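# Move the paper-filled crate into the yellow bay

## Task

Get the crate into the yellow taped bay so that it rests upright, lies entirely within the tape without overlapping it, and still holds every piece of paper. The robot must not topple or finish leaning, or the task fails, and the crate must stay put on its own without the robot holding it.

## Robot and tools

The robot is TidyBot++: a wheeled base (0.54 m long, 0.50 m wide, 0.38 m tall) on four driven casters, carrying one seven-joint arm with a two-finger gripper. The shoulder sits 0.12 m ahead of the base centre and 0.68 m up. There are two cameras: base_camera on the chassis front and wrist_camera, which looks along the hand. A loose object may occasionally get nudged by something outside the robot.

Frames. The base frame has its origin on the floor below the base centre, x ahead, y to the left, z up. hand_pose is reported in this frame and is the point between the finger pads; its z axis runs out along the fingers and the fingers close along its y axis. Odometry is the base frame as it was when the scene began. Heading grows to the left and spans -3.142 to 3.142. base_tilt is in degrees, positive when leaning forward or right.

execute_actions. Argument actions is a list holding zero or one action. An empty list only reports state and images. An action may contain base, joints, or both, plus optional speeds; its motions start together. base takes exactly one key, each a relative offset from where the base last measured itself: translate_m (metres, forward positive, -2 to 2), strafe_m (metres, left positive, -2 to 2), rotate_rad (radians, counter-clockwise from above positive, -6.3 to 6.3). joints holds absolute targets by name, in radians: joint_1_rad (any angle; positive turns the arm clockwise seen from above, opposite to rotate_rad), joint_2_rad shoulder -2.249 to 2.249, joint_3_rad any angle, joint_4_rad elbow -2.579 to 2.579, joint_5_rad any angle, joint_6_rad wrist -2.099 to 2.099, joint_7_rad any angle (hand down, 1.57 opens the fingers toward left and right). gripper_pos is an absolute target from 0 (open, about 85 mm gap) to 1 (closed); gap is roughly 85 x (1 - gripper_pos) mm. Unbounded joints go the short way, so rotate them in steps below half a turn. speeds caps top speed for that action only: translate_m and strafe_m 0.05 to 0.5 m/s, rotate_rad 0.1 to 1.57 rad/s (defaults are the maxima). A base move needing over 8.667 s is refused, as is any unknown key or out-of-range number; then nothing moves. Actions stop after 15 s. cameras lists base_camera, wrist_camera or all; omitted or null gives all, [] gives none. Keys left out of an action may keep pushing toward older targets.

Arm geometry. Upper arm 0.42 m, forearm 0.31 m, hand 0.31 m to the hand point. With joint_1_rad 0, joint_3_rad 3.14 and joint_5_rad 0 the arm moves in the vertical plane along base x; segment tilts from vertical (forward positive) are joint_2, joint_2 - joint_4, and joint_2 - joint_4 - joint_6; sum length x sin for reach ahead of the shoulder and length x cos for height above it. A downward-pointing hand reaches at most about 0.94 m high, and less when far out. The arm starts folded, hand down, poking up to 0.08 m ahead of the base.

Results. base_status and joint_status tell how each commanded motion ended: done, off_target (stopped short, may still push), contact_stop or time_out (target dropped, holding in place), not_followed (a self-collision check held back the arm targets; the gripper part still runs, and withheld targets may be retried later), limit_stop_at_motor_heat. on_its_own lists motion you did not command. Base done only means the wheels turned enough; slipping or blocking can leave it short. joint_positions, hand_pose, base_odometry, base_tilt, motor_effort (percent, peak in brackets, with fixed bias and noise) and Motor temperatures are reported. A gripper reading off_target at 1 means something is held; done means empty. pictures names the images in order.

Accuracy. Friction and load leave joints a little off target; correct by sending last command + (wanted - read). Resending the same number does nothing. When holding something, never command the currently read angle, or the arm sinks. Images show the real hand position better than hand_pose. Odometry drifts a few centimetres and degrees over many moves.

wait: seconds 0 to 10; commands nothing new and returns the same state and images. zoom_image: camera (base_camera or wrist_camera) and region [x0, y0, x1, y1] in pixels from the top-left, at most 504 by 504, on that camera's latest full image. read_manual: optional section, only "licences"; moves nothing. finished_scene: scene is the current scene number; ends it irreversibly once the robot has held the last command, and reports success.

The robot keeps its last command while you compose a reply.

Avoid: driving with the arm snagged on anything around 0.8 m high or above (tipping); sideways shoves on a raised hand; ramming the base into things (it pushes until time-out); ARM HIT contacts; torque faults (limits 104.5 N m for joints 1-4, 51.3 for 5-7; arm freezes 10 s); motors reaching 75 C under load (MOTOR HOT from 60 C); dropping, slamming or spilling the crate; leaving the crate tilted or resting on the gripper.

Each tool is called by a JSON object that holds its "method" and its "body", one argument or row to a line.

## Session

{"method": "execute_actions", "body": {
  "actions": []
}}

Scene clock: 0.00 s.
Motor temperatures (°C, as the motors report them): [28 25 25 25 33 39 32]
base_odometry: x=+0.000 y=+0.000 heading=+0.000 (m, m, rad; odometry frame)
base_tilt: forward=-0.3 right=-0.6 (deg)
base_status: not commanded
joint_positions: joint_1_rad=+0.019 joint_2_rad=-0.310 joint_3_rad=+3.182 joint_4_rad=-2.522 joint_5_rad=-0.024 joint_6_rad=-0.825 joint_7_rad=+1.579 gripper_pos=+0.000
joint_status: not commanded
motor_effort: joint_1_rad=+0 joint_2_rad=-3 joint_3_rad=-1 joint_4_rad=+16 joint_5_rad=+0 joint_6_rad=+2 joint_7_rad=+1 (%)
hand_pose: x=+0.2760 y=-0.0010 z=+0.5852 quat_wxyz=(-0.014, +0.998, -0.033, +0.053) (m; base frame)
pictures: base_camera, wrist_camera
Images, in order (width x height): base_camera 644x364, wrist_camera 644x476.

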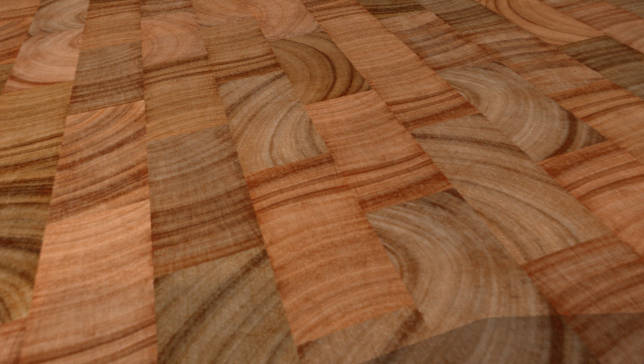

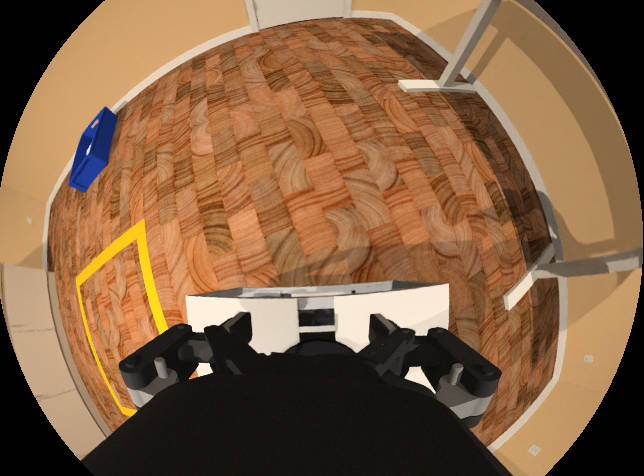

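{"method": "execute_actions", "body": {
  "actions": [
    {"base":{"rotate_rad":1.1},"joints":{"joint_2_rad":0.1,"joint_4_rad":-1.7,"joint_6_rad":-0.9}}
  ]
}}

Scene clock: 4.63 s.
Motor temperatures (°C, as the motors report them): [28 25 25 25 33 39 32]
base_odometry: x=+0.000 y=+0.000 heading=+1.100 (m, m, rad; odometry frame)
base_tilt: forward=-0.3 right=-0.6 (deg)
base_status: done
joint_positions: joint_1_rad=+0.017 joint_2_rad=+0.083 joint_3_rad=+3.182 joint_4_rad=-1.711 joint_5_rad=-0.024 joint_6_rad=-0.859 joint_7_rad=+1.579 gripper_pos=+0.000
joint_status: all done
motor_effort: joint_1_rad=+0(2) joint_2_rad=-24(24) joint_3_rad=+0(2) joint_4_rad=+18(18) joint_5_rad=+0(1) joint_6_rad=+5(6) joint_7_rad=+1(1) (%)
hand_pose: x=+0.6067 y=-0.0208 z=+0.7569 quat_wxyz=(-0.001, +0.970, -0.029, +0.242) (m; base frame)
pictures: base_camera, wrist_camera
Images, in order (width x height): base_camera 644x364, wrist_camera 644x476.

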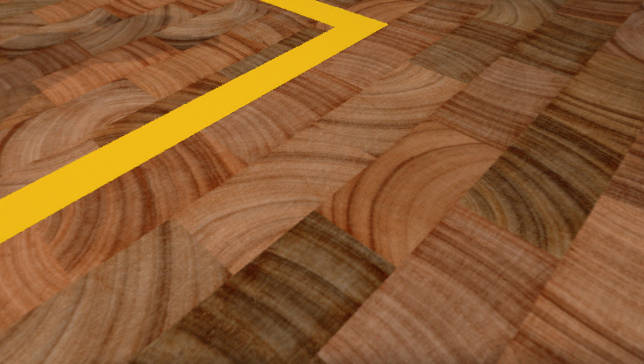

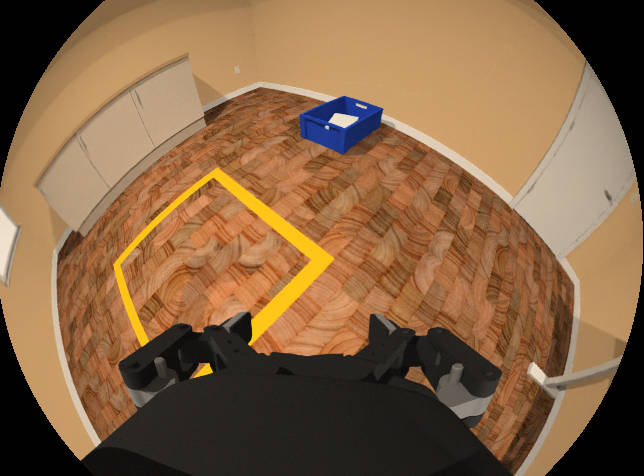

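{"method": "execute_actions", "body": {
  "actions": [
    {"base":{"rotate_rad":-0.75},"joints":{"joint_6_rad":-1.3}}
  ],
  "cameras": []
}}

{"method": "execute_actions", "body": {
  "actions": [
    {"base":{"strafe_m":1.2}}
  ]
}}

Scene clock: 8.40 s.
Motor temperatures (°C, as the motors report them): [28 25 25 25 33 39 32]
base_odometry: x=+0.000 y=+0.000 heading=+0.350 (m, m, rad; odometry frame)
base_tilt: forward=-0.3 right=-0.6 (deg)
base_status: done
joint_positions: joint_1_rad=+0.023 joint_2_rad=+0.084 joint_3_rad=+3.182 joint_4_rad=-1.705 joint_5_rad=-0.024 joint_6_rad=-1.285 joint_7_rad=+1.579 gripper_pos=+0.000
joint_status: all done
motor_effort: joint_1_rad=+0(3) joint_2_rad=-21(24) joint_3_rad=-1(2) joint_4_rad=+16(18) joint_5_rad=+0(1) joint_6_rad=+0(5) joint_7_rad=+1(1) (%)
hand_pose: x=+0.4828 y=-0.0144 z=+0.7226 quat_wxyz=(-0.009, +0.999, -0.030, +0.035) (m; base frame)
pictures: none
No camera images: the call's "cameras" was empty. Leave "cameras" out to get every camera's image.

Scene clock: 12.17 s.
Motor temperatures (°C, as the motors report them): [28 25 25 25 33 39 32]
base_odometry: x=-0.411 y=+1.128 heading=+0.349 (m, m, rad; odometry frame)
base_tilt: forward=-0.3 right=-0.6 (deg)
base_status: done
joint_positions: joint_1_rad=+0.021 joint_2_rad=+0.084 joint_3_rad=+3.182 joint_4_rad=-1.705 joint_5_rad=-0.024 joint_6_rad=-1.285 joint_7_rad=+1.579 gripper_pos=+0.000
joint_status: not commanded
motor_effort: joint_1_rad=+0(2) joint_2_rad=-22(22) joint_3_rad=+0(3) joint_4_rad=+17(17) joint_5_rad=+0(1) joint_6_rad=+1(1) joint_7_rad=+1(1) (%)
hand_pose: x=+0.4828 y=-0.0137 z=+0.7226 quat_wxyz=(-0.009, +0.999, -0.030, +0.034) (m; base frame)
pictures: base_camera, wrist_camera
Images, in order (width x height): base_camera 644x364, wrist_camera 644x476.

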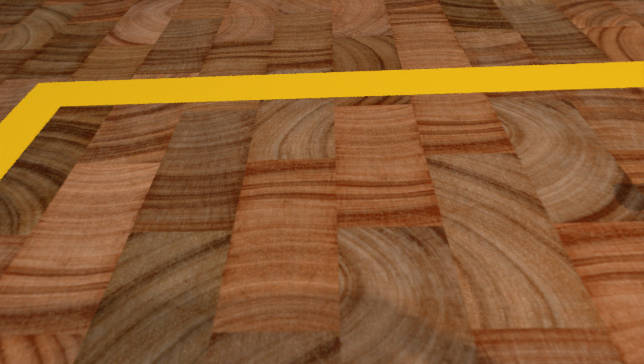

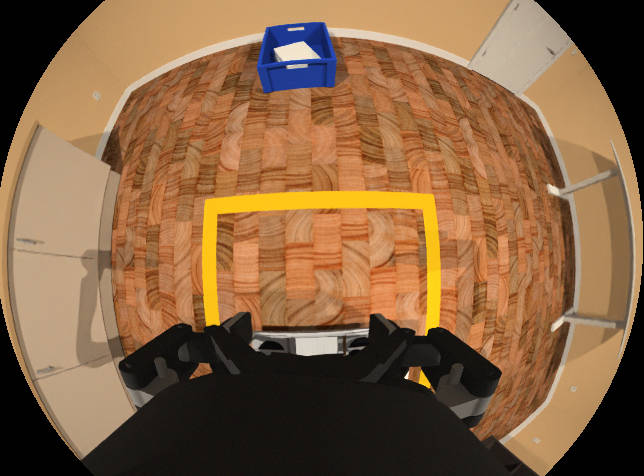

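{"method": "execute_actions", "body": {
  "actions": [
    {"base":{"rotate_rad":0.08},"joints":{"joint_2_rad":0.95,"joint_4_rad":-1.5,"joint_6_rad":-0.69}}
  ],
  "cameras": []
}}

{"method": "execute_actions", "body": {
  "actions": [
    {"base":{"translate_m":0.6}}
  ]
}}

Scene clock: 17.50 s.
Motor temperatures (°C, as the motors report them): [28 25 25 25 33 39 32]
base_odometry: x=-0.411 y=+1.128 heading=+0.430 (m, m, rad; odometry frame)
base_tilt: forward=-0.2 right=-0.6 (deg)
base_status: done
joint_positions: joint_1_rad=+0.016 joint_2_rad=+0.942 joint_3_rad=+3.181 joint_4_rad=-1.513 joint_5_rad=-0.024 joint_6_rad=-0.728 joint_7_rad=+1.579 gripper_pos=+0.000
joint_status: all done
motor_effort: joint_1_rad=+0(2) joint_2_rad=-44(45) joint_3_rad=-1(2) joint_4_rad=+11(16) joint_5_rad=+0(0) joint_6_rad=-1(2) joint_7_rad=+1(1) (%)
hand_pose: x=+0.6454 y=-0.0241 z=+0.3750 quat_wxyz=(+0.008, +0.999, -0.025, -0.021) (m; base frame)
pictures: none
No camera images: the call's "cameras" was empty. Leave "cameras" out to get every camera's image.

Scene clock: 20.07 s.
Motor temperatures (°C, as the motors report them): [28 26 25 25 33 39 32]
base_odometry: x=+0.135 y=+1.378 heading=+0.430 (m, m, rad; odometry frame)
base_tilt: forward=-0.2 right=-0.6 (deg)
base_status: done
joint_positions: joint_1_rad=+0.016 joint_2_rad=+0.942 joint_3_rad=+3.181 joint_4_rad=-1.506 joint_5_rad=-0.024 joint_6_rad=-0.725 joint_7_rad=+1.579 gripper_pos=+0.000
joint_status: not commanded
motor_effort: joint_1_rad=+0(1) joint_2_rad=-44(45) joint_3_rad=+1(2) joint_4_rad=+11(12) joint_5_rad=+1(1) joint_6_rad=+0(1) joint_7_rad=+1(1) (%)
hand_pose: x=+0.6506 y=-0.0243 z=+0.3764 quat_wxyz=(+0.008, +1.000, -0.025, -0.015) (m; base frame)
pictures: base_camera, wrist_camera
Images, in order (width x height): base_camera 644x364, wrist_camera 644x476.

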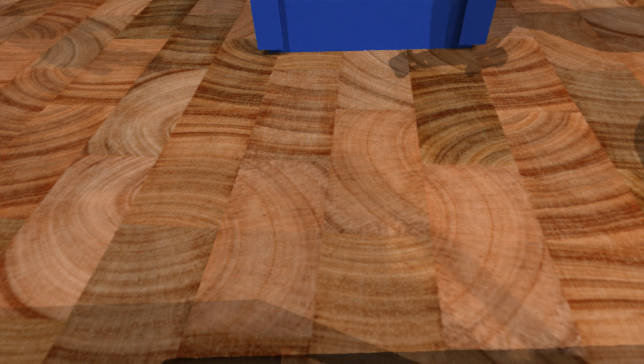

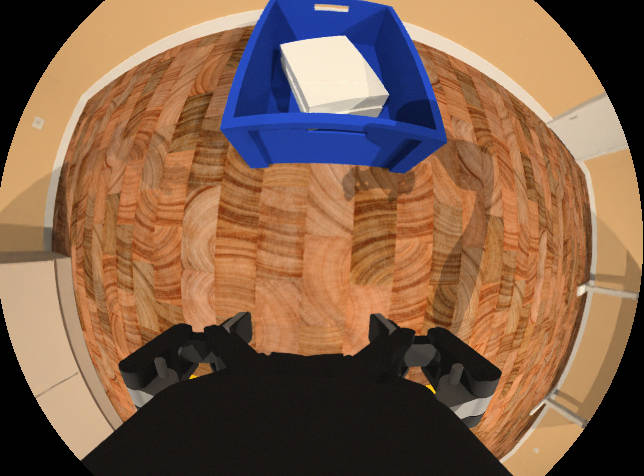

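{"method": "execute_actions", "body": {
  "actions": [
    {"base":{"translate_m":0.3},"joints":{"joint_1_rad":0.09}}
  ]
}}

Scene clock: 23.10 s.
Motor temperatures (°C, as the motors report them): [28 26 25 25 33 39 32]
base_odometry: x=+0.407 y=+1.504 heading=+0.431 (m, m, rad; odometry frame)
base_tilt: forward=-0.2 right=-0.6 (deg)
base_status: done
joint_positions: joint_1_rad=+0.092 joint_2_rad=+0.942 joint_3_rad=+3.181 joint_4_rad=-1.502 joint_5_rad=-0.024 joint_6_rad=-0.724 joint_7_rad=+1.579 gripper_pos=+0.000
joint_status: all done
motor_effort: joint_1_rad=+0(3) joint_2_rad=-43(45) joint_3_rad=+0(2) joint_4_rad=+11(12) joint_5_rad=+0(1) joint_6_rad=+0(1) joint_7_rad=+1(1) (%)
hand_pose: x=+0.6498 y=-0.0653 z=+0.3772 quat_wxyz=(+0.008, +0.998, -0.063, -0.013) (m; base frame)
pictures: base_camera, wrist_camera
Images, in order (width x height): base_camera 644x364, wrist_camera 644x476.

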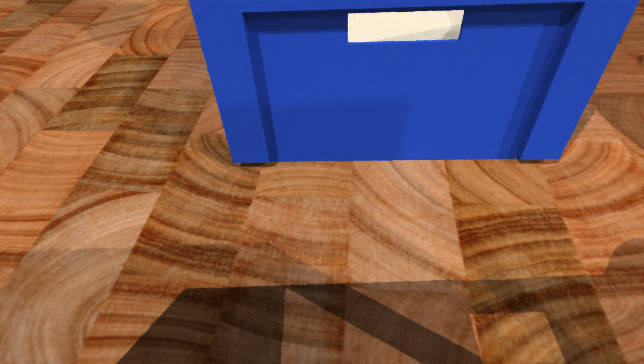

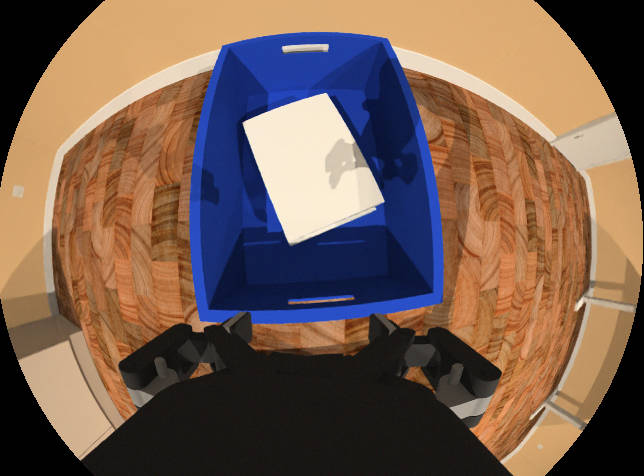

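{"method": "execute_actions", "body": {
  "actions": [
    {"joints":{"joint_2_rad":1.35,"joint_4_rad":-1.35,"joint_6_rad":-0.40,"joint_7_rad":1.66}}
  ]
}}

{"method": "execute_actions", "body": {
  "actions": [
    {"base":{"translate_m":-0.3},"speeds":{"translate_m":0.1}}
  ]
}}

Scene clock: 27.43 s.
Motor temperatures (°C, as the motors report them): [28 26 25 25 33 39 32]
base_odometry: x=+0.407 y=+1.504 heading=+0.431 (m, m, rad; odometry frame)
base_tilt: forward=-0.2 right=-0.6 (deg)
base_status: not commanded
joint_positions: joint_1_rad=+0.092 joint_2_rad=+1.352 joint_3_rad=+3.181 joint_4_rad=-1.362 joint_5_rad=-0.024 joint_6_rad=-0.440 joint_7_rad=+1.613 gripper_pos=+0.000
joint_status: all done
motor_effort: joint_1_rad=+0(0) joint_2_rad=-46(51) joint_3_rad=+0(0) joint_4_rad=+7(11) joint_5_rad=+0(0) joint_6_rad=+0(1) joint_7_rad=+1(1) (%)
hand_pose: x=+0.6526 y=-0.0694 z=+0.1760 quat_wxyz=(+0.014, +0.999, -0.040, -0.007) (m; base frame)
pictures: base_camera, wrist_camera
Images, in order (width x height): base_camera 644x364, wrist_camera 644x476.

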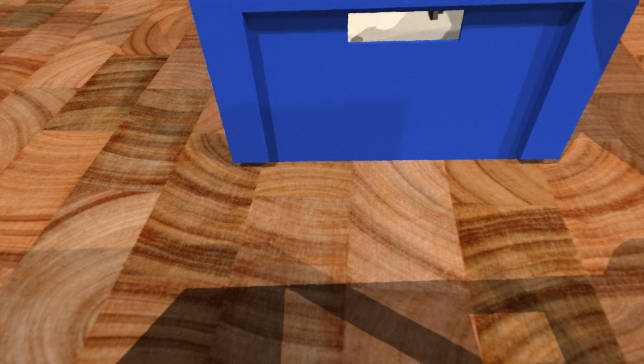

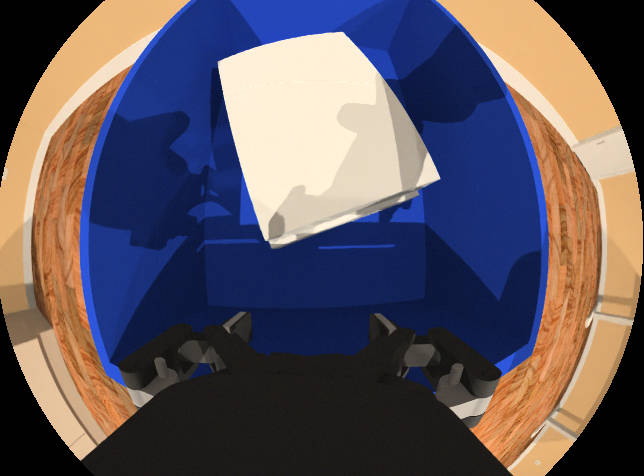

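Scene clock: 31.00 s.
Motor temperatures (°C, as the motors report them): [28 26 25 25 33 39 32]
base_odometry: x=+0.135 y=+1.378 heading=+0.431 (m, m, rad; odometry frame)
base_tilt: forward=-0.2 right=-0.6 (deg)
base_status: done
joint_positions: joint_1_rad=+0.089 joint_2_rad=+1.359 joint_3_rad=+3.181 joint_4_rad=-1.355 joint_5_rad=-0.024 joint_6_rad=-0.366 joint_7_rad=+1.626 gripper_pos=+0.000
joint_status: not commanded
motor_effort: joint_1_rad=+0(2) joint_2_rad=-46(52) joint_3_rad=+0(2) joint_4_rad=+7(10) joint_5_rad=+0(3) joint_6_rad=+1(14) joint_7_rad=+1(1) (%)
hand_pose: x=+0.6761 y=-0.0702 z=+0.1736 quat_wxyz=(+0.017, +0.999, -0.031, +0.030) (m; base frame)
pictures: base_camera, wrist_camera
Images, in order (width x height): base_camera 644x364, wrist_camera 644x476.

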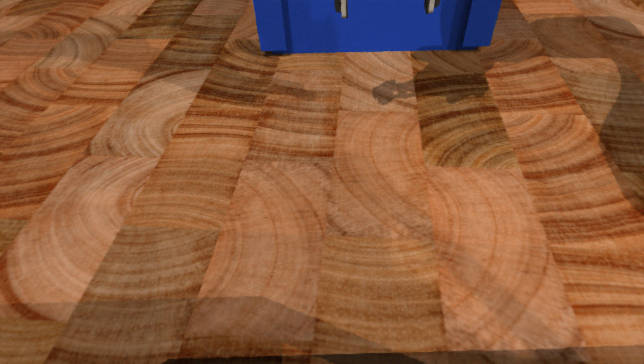

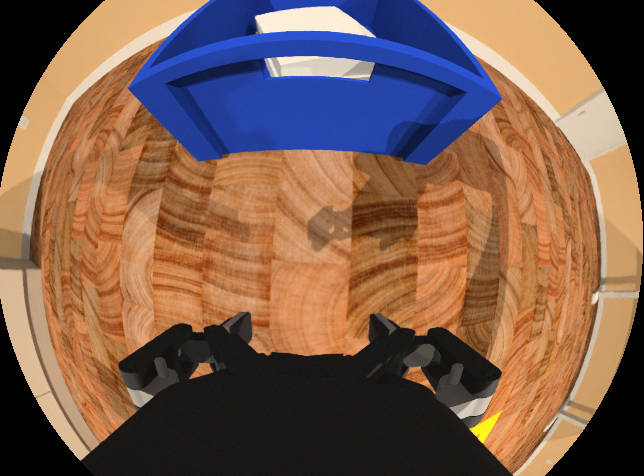

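{"method": "execute_actions", "body": {
  "actions": [
    {"joints":{"joint_2_rad":1.2,"joint_4_rad":-1.4,"joint_6_rad":-0.56,"gripper_pos":1}}
  ],
  "cameras": []
}}

{"method": "execute_actions", "body": {
  "actions": [
    {"base":{"translate_m":0.32}}
  ],
  "cameras": []
}}

{"method": "execute_actions", "body": {
  "actions": [
    {"joints":{"joint_2_rad":1.47,"joint_4_rad":-1.27,"joint_6_rad":-0.46}}
  ]
}}

{"method": "execute_actions", "body": {
  "actions": [
    {"base":{"translate_m":-0.3},"speeds":{"translate_m":0.1}}
  ]
}}

Scene clock: 35.10 s.
Motor temperatures (°C, as the motors report them): [28 26 25 25 33 39 32]
base_odometry: x=+0.135 y=+1.378 heading=+0.431 (m, m, rad; odometry frame)
base_tilt: forward=-0.2 right=-0.6 (deg)
base_status: not commanded
joint_positions: joint_1_rad=+0.089 joint_2_rad=+1.198 joint_3_rad=+3.181 joint_4_rad=-1.390 joint_5_rad=-0.024 joint_6_rad=-0.521 joint_7_rad=+1.626 gripper_pos=+0.999
joint_status: all done
motor_effort: joint_1_rad=+0(0) joint_2_rad=-47(50) joint_3_rad=-2(1) joint_4_rad=+9(10) joint_5_rad=+0(0) joint_6_rad=+0(2) joint_7_rad=+1(1) (%)
hand_pose: x=+0.6823 y=-0.0693 z=+0.2562 quat_wxyz=(+0.014, +0.999, -0.034, +0.015) (m; base frame)
pictures: none
No camera images: the call's "cameras" was empty. Leave "cameras" out to get every camera's image.

Scene clock: 37.17 s.
Motor temperatures (°C, as the motors report them): [28 26 25 25 33 39 32]
base_odometry: x=+0.425 y=+1.512 heading=+0.431 (m, m, rad; odometry frame)
base_tilt: forward=-0.2 right=-0.7 (deg)
base_status: done
joint_positions: joint_1_rad=+0.089 joint_2_rad=+1.198 joint_3_rad=+3.181 joint_4_rad=-1.396 joint_5_rad=-0.024 joint_6_rad=-0.524 joint_7_rad=+1.626 gripper_pos=+0.999
joint_status: not commanded
motor_effort: joint_1_rad=+0(3) joint_2_rad=-47(48) joint_3_rad=+0(1) joint_4_rad=+9(10) joint_5_rad=+0(0) joint_6_rad=+0(1) joint_7_rad=+1(1) (%)
hand_pose: x=+0.6778 y=-0.0690 z=+0.2551 quat_wxyz=(+0.013, +0.999, -0.034, +0.011) (m; base frame)
pictures: none
No camera images: the call's "cameras" was empty. Leave "cameras" out to get every camera's image.

Scene clock: 38.80 s.
Motor temperatures (°C, as the motors report them): [28 26 25 25 33 39 32]
base_odometry: x=+0.425 y=+1.512 heading=+0.431 (m, m, rad; odometry frame)
base_tilt: forward=-0.2 right=-0.6 (deg)
base_status: not commanded
joint_positions: joint_1_rad=+0.089 joint_2_rad=+1.475 joint_3_rad=+3.181 joint_4_rad=-1.281 joint_5_rad=-0.024 joint_6_rad=-0.500 joint_7_rad=+1.626 gripper_pos=+0.999
joint_status: all done
motor_effort: joint_1_rad=+0(0) joint_2_rad=-47(49) joint_3_rad=+0(1) joint_4_rad=+6(9) joint_5_rad=+0(0) joint_6_rad=-1(1) joint_7_rad=+1(1) (%)
hand_pose: x=+0.6171 y=-0.0639 z=+0.1215 quat_wxyz=(+0.010, +0.998, -0.031, -0.058) (m; base frame)
pictures: base_camera, wrist_camera
Images, in order (width x height): base_camera 644x364, wrist_camera 644x476.

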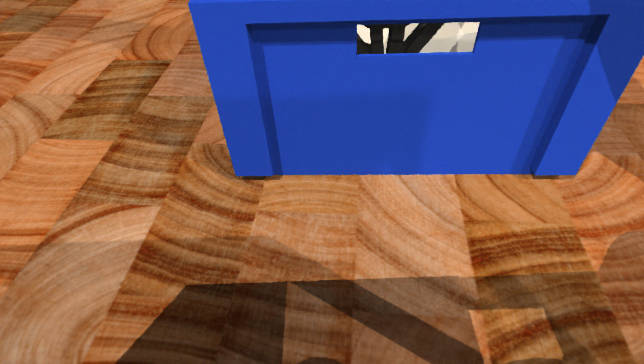

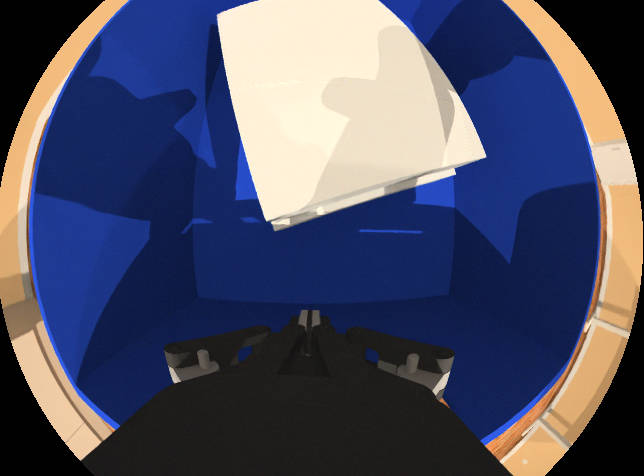

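Scene clock: 42.37 s.
Motor temperatures (°C, as the motors report them): [28 27 25 25 33 39 32]
base_odometry: x=+0.153 y=+1.386 heading=+0.431 (m, m, rad; odometry frame)
base_tilt: forward=-0.2 right=-0.6 (deg)
base_status: done
joint_positions: joint_1_rad=+0.089 joint_2_rad=+1.413 joint_3_rad=+3.181 joint_4_rad=-1.209 joint_5_rad=-0.024 joint_6_rad=-0.411 joint_7_rad=+1.626 gripper_pos=+0.999
joint_status: not commanded
motor_effort: joint_1_rad=+0(2) joint_2_rad=-37(46) joint_3_rad=+0(0) joint_4_rad=-1(6) joint_5_rad=+0(1) joint_6_rad=-7(12) joint_7_rad=+1(2) (%)
hand_pose: x=+0.7202 y=-0.0737 z=+0.1652 quat_wxyz=(+0.018, +0.998, -0.029, +0.053) (m; base frame)
pictures: base_camera, wrist_camera
Images, in order (width x height): base_camera 644x364, wrist_camera 644x476.

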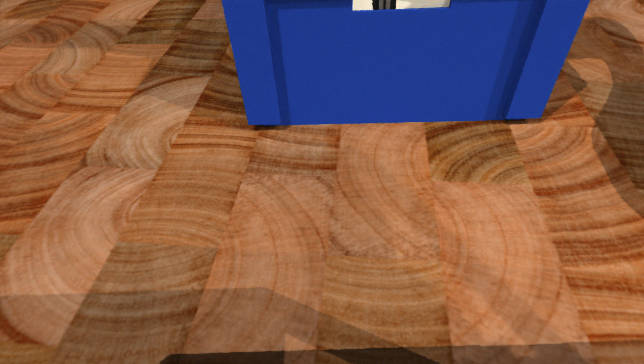

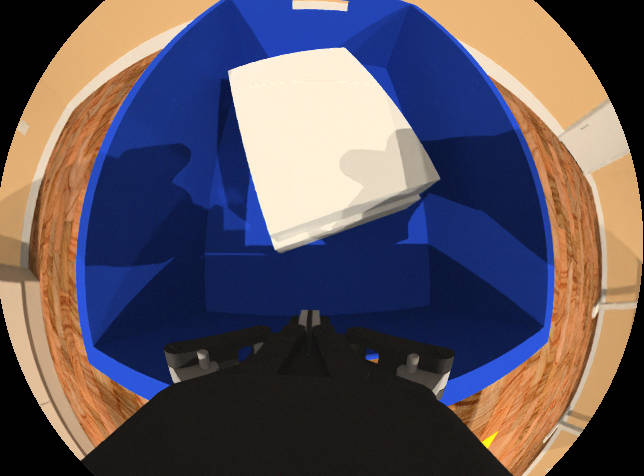

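{"method": "execute_actions", "body": {
  "actions": [
    {"base":{"translate_m":-1.15},"speeds":{"translate_m":0.2},"joints":{"joint_2_rad":1.54,"joint_4_rad":-1.32,"joint_6_rad":-0.52}}
  ]
}}

{"method": "execute_actions", "body": {
  "actions": [
    {"joints":{"joint_2_rad":1.3,"joint_4_rad":-1.2,"joint_6_rad":-0.55}}
  ],
  "cameras": []
}}

{"method": "execute_actions", "body": {
  "actions": [
    {"joints":{"joint_2_rad":0.7,"joint_4_rad":-1.0,"joint_6_rad":-1.4}}
  ]
}}

Scene clock: 52.07 s.
Motor temperatures (°C, as the motors report them): [28 27 25 25 33 39 32]
base_odometry: x=-0.891 y=+0.906 heading=+0.431 (m, m, rad; odometry frame)
base_tilt: forward=-0.3 right=-0.6 (deg)
base_status: done
joint_positions: joint_1_rad=+0.087 joint_2_rad=+1.425 joint_3_rad=+3.181 joint_4_rad=-1.243 joint_5_rad=-0.024 joint_6_rad=-0.422 joint_7_rad=+1.626 gripper_pos=+0.999
joint_status: joint_2_rad off_target (ended at +1.425, target +1.540); joint_4_rad off_target (ended at -1.243, target -1.320); joint_6_rad off_target (ended at -0.422, target -0.520)
motor_effort: joint_1_rad=+1(3) joint_2_rad=-27(38) joint_3_rad=+0(1) joint_4_rad=-5(13) joint_5_rad=+0(1) joint_6_rad=-8(17) joint_7_rad=+0(0) (%)
hand_pose: x=+0.6911 y=-0.0697 z=+0.1522 quat_wxyz=(+0.016, +0.999, -0.029, +0.025) (m; base frame)
pictures: base_camera, wrist_camera
Images, in order (width x height): base_camera 644x364, wrist_camera 644x476.

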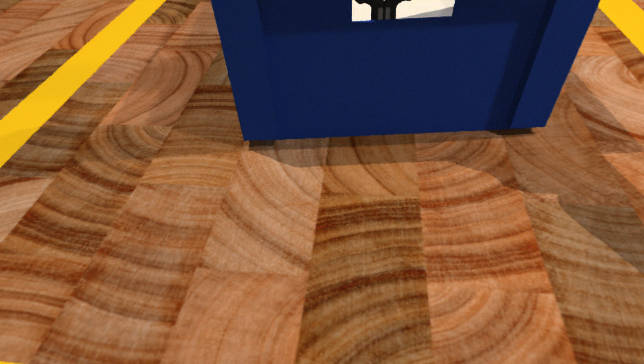

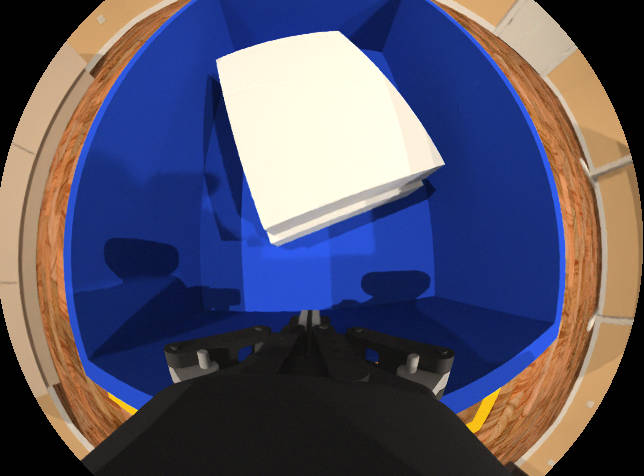

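Scene clock: 53.50 s.
Motor temperatures (°C, as the motors report them): [28 27 25 25 33 39 32]
base_odometry: x=-0.891 y=+0.906 heading=+0.431 (m, m, rad; odometry frame)
base_tilt: forward=-0.2 right=-0.6 (deg)
base_status: not commanded
joint_positions: joint_1_rad=+0.087 joint_2_rad=+1.304 joint_3_rad=+3.181 joint_4_rad=-1.207 joint_5_rad=-0.024 joint_6_rad=-0.514 joint_7_rad=+1.626 gripper_pos=+0.999
joint_status: all done
motor_effort: joint_1_rad=+0(1) joint_2_rad=-50(51) joint_3_rad=+0(0) joint_4_rad=+11(10) joint_5_rad=+1(0) joint_6_rad=+2(9) joint_7_rad=+1(0) (%)
hand_pose: x=+0.7428 y=-0.0734 z=+0.2296 quat_wxyz=(+0.017, +0.998, -0.030, +0.058) (m; base frame)
pictures: none
No camera images: the call's "cameras" was empty. Leave "cameras" out to get every camera's image.

Scene clock: 55.33 s.
Motor temperatures (°C, as the motors report them): [28 27 25 25 33 39 32]
base_odometry: x=-0.891 y=+0.906 heading=+0.431 (m, m, rad; odometry frame)
base_tilt: forward=-0.2 right=-0.6 (deg)
base_status: not commanded
joint_positions: joint_1_rad=+0.087 joint_2_rad=+0.699 joint_3_rad=+3.181 joint_4_rad=-1.009 joint_5_rad=-0.024 joint_6_rad=-1.365 joint_7_rad=+1.626 gripper_pos=+0.999
joint_status: all done
motor_effort: joint_1_rad=+0(0) joint_2_rad=-45(55) joint_3_rad=+0(1) joint_4_rad=+17(18) joint_5_rad=+0(0) joint_6_rad=+0(1) joint_7_rad=+1(1) (%)
hand_pose: x=+0.7196 y=-0.0629 z=+0.6503 quat_wxyz=(+0.004, +0.999, -0.032, +0.034) (m; base frame)
pictures: base_camera, wrist_camera
Images, in order (width x height): base_camera 644x364, wrist_camera 644x476.

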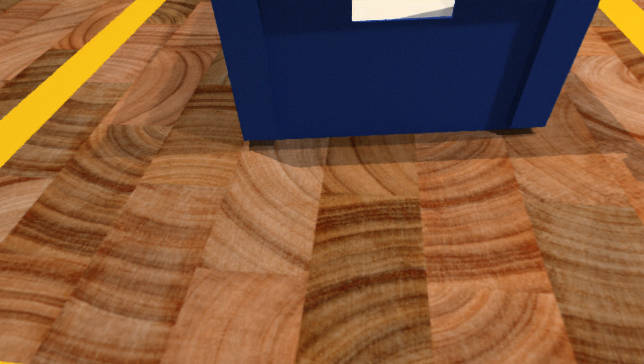

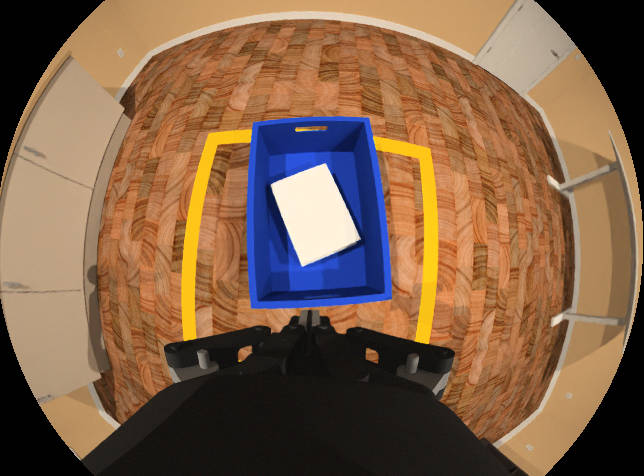

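Marginal; pull a bit more.

{"method": "execute_actions", "body": {
  "actions": [
    {"joints":{"joint_2_rad":1.3,"joint_4_rad":-1.2,"joint_6_rad":-0.55}}
  ],
  "cameras": []
}}

{"method": "execute_actions", "body": {
  "actions": [
    {"joints":{"joint_2_rad":1.47,"joint_4_rad":-1.17,"joint_6_rad":-0.43}}
  ],
  "cameras": []
}}

{"method": "execute_actions", "body": {
  "actions": [
    {"base":{"translate_m":-0.13},"speeds":{"translate_m":0.1},"joints":{"joint_2_rad":1.54,"joint_4_rad":-1.32,"joint_6_rad":-0.52}}
  ],
  "cameras": []
}}

{"method": "execute_actions", "body": {
  "actions": [
    {"joints":{"joint_2_rad":1.3,"joint_4_rad":-1.2,"joint_6_rad":-0.55}}
  ],
  "cameras": []
}}

{"method": "execute_actions", "body": {
  "actions": [
    {"joints":{"joint_2_rad":0.7,"joint_4_rad":-1.0,"joint_6_rad":-1.4}}
  ]
}}

Scene clock: 61.63 s.
Motor temperatures (°C, as the motors report them): [28 27 25 25 33 39 32]
base_odometry: x=-0.891 y=+0.906 heading=+0.431 (m, m, rad; odometry frame)
base_tilt: forward=-0.2 right=-0.6 (deg)
base_status: not commanded
joint_positions: joint_1_rad=+0.087 joint_2_rad=+1.302 joint_3_rad=+3.181 joint_4_rad=-1.195 joint_5_rad=-0.024 joint_6_rad=-0.587 joint_7_rad=+1.626 gripper_pos=+0.999
joint_status: all done
motor_effort: joint_1_rad=+0(0) joint_2_rad=-50(56) joint_3_rad=+0(1) joint_4_rad=+11(17) joint_5_rad=+0(1) joint_6_rad=+0(1) joint_7_rad=+1(1) (%)
hand_pose: x=+0.7278 y=-0.0714 z=+0.2314 quat_wxyz=(+0.015, +0.999, -0.030, +0.028) (m; base frame)
pictures: none
No camera images: the call's "cameras" was empty. Leave "cameras" out to get every camera's image.

Scene clock: 62.77 s.
Motor temperatures (°C, as the motors report them): [28 27 25 25 33 39 32]
base_odometry: x=-0.891 y=+0.906 heading=+0.431 (m, m, rad; odometry frame)
base_tilt: forward=-0.2 right=-0.6 (deg)
base_status: not commanded
joint_positions: joint_1_rad=+0.087 joint_2_rad=+1.470 joint_3_rad=+3.181 joint_4_rad=-1.177 joint_5_rad=-0.024 joint_6_rad=-0.461 joint_7_rad=+1.626 gripper_pos=+0.999
joint_status: all done
motor_effort: joint_1_rad=+0(2) joint_2_rad=-49(52) joint_3_rad=+0(0) joint_4_rad=+8(11) joint_5_rad=+1(0) joint_6_rad=+1(4) joint_7_rad=+1(0) (%)
hand_pose: x=+0.6936 y=-0.0694 z=+0.1362 quat_wxyz=(+0.016, +0.999, -0.028, +0.016) (m; base frame)
pictures: none
No camera images: the call's "cameras" was empty. Leave "cameras" out to get every camera's image.

Scene clock: 64.63 s.
Motor temperatures (°C, as the motors report them): [28 27 25 25 33 39 32]
base_odometry: x=-1.009 y=+0.851 heading=+0.431 (m, m, rad; odometry frame)
base_tilt: forward=-0.3 right=-0.6 (deg)
base_status: done
joint_positions: joint_1_rad=+0.084 joint_2_rad=+1.428 joint_3_rad=+3.181 joint_4_rad=-1.235 joint_5_rad=-0.024 joint_6_rad=-0.423 joint_7_rad=+1.626 gripper_pos=+0.999
joint_status: joint_2_rad off_target (ended at +1.428, target +1.540); joint_4_rad off_target (ended at -1.235, target -1.320); joint_6_rad off_target (ended at -0.423, target -0.520)
motor_effort: joint_1_rad=+1(3) joint_2_rad=-25(48) joint_3_rad=+0(1) joint_4_rad=-6(10) joint_5_rad=+0(1) joint_6_rad=-9(16) joint_7_rad=+1(0) (%)
hand_pose: x=+0.6939 y=-0.0682 z=+0.1518 quat_wxyz=(+0.017, +0.999, -0.027, +0.027) (m; base frame)
pictures: none
No camera images: the call's "cameras" was empty. Leave "cameras" out to get every camera's image.

Scene clock: 66.07 s.
Motor temperatures (°C, as the motors report them): [28 27 25 25 33 39 32]
base_odometry: x=-1.009 y=+0.851 heading=+0.431 (m, m, rad; odometry frame)
base_tilt: forward=-0.3 right=-0.6 (deg)
base_status: not commanded
joint_positions: joint_1_rad=+0.084 joint_2_rad=+1.305 joint_3_rad=+3.181 joint_4_rad=-1.207 joint_5_rad=-0.024 joint_6_rad=-0.514 joint_7_rad=+1.626 gripper_pos=+0.999
joint_status: all done
motor_effort: joint_1_rad=+0(1) joint_2_rad=-50(52) joint_3_rad=-1(1) joint_4_rad=+10(11) joint_5_rad=+0(0) joint_6_rad=+1(9) joint_7_rad=+1(1) (%)
hand_pose: x=+0.7427 y=-0.0715 z=+0.2292 quat_wxyz=(+0.017, +0.998, -0.028, +0.057) (m; base frame)
pictures: none
No camera images: the call's "cameras" was empty. Leave "cameras" out to get every camera's image.

Scene clock: 67.90 s.
Motor temperatures (°C, as the motors report them): [28 27 25 25 33 39 32]
base_odometry: x=-1.009 y=+0.851 heading=+0.431 (m, m, rad; odometry frame)
base_tilt: forward=-0.2 right=-0.6 (deg)
base_status: not commanded
joint_positions: joint_1_rad=+0.084 joint_2_rad=+0.699 joint_3_rad=+3.181 joint_4_rad=-1.009 joint_5_rad=-0.024 joint_6_rad=-1.365 joint_7_rad=+1.626 gripper_pos=+0.999
joint_status: all done
motor_effort: joint_1_rad=+0(0) joint_2_rad=-45(54) joint_3_rad=-1(1) joint_4_rad=+17(17) joint_5_rad=+0(0) joint_6_rad=+0(3) joint_7_rad=+1(1) (%)
hand_pose: x=+0.7197 y=-0.0612 z=+0.6503 quat_wxyz=(+0.004, +0.999, -0.031, +0.034) (m; base frame)
pictures: base_camera, wrist_camera
Images, in order (width x height): base_camera 644x364, wrist_camera 644x476.

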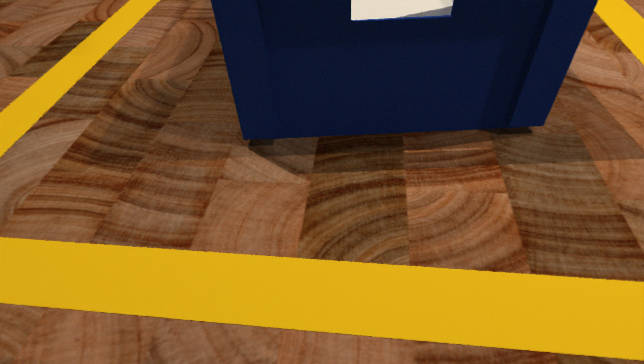

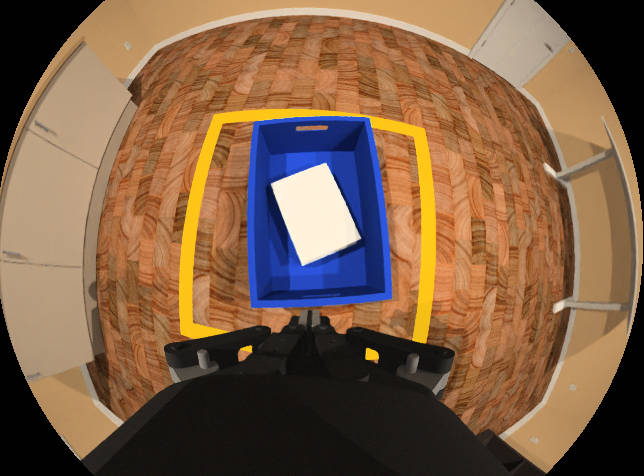

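{"method": "finished_scene", "body": {
  "scene": 1
}}

The scene is finished: the task was done.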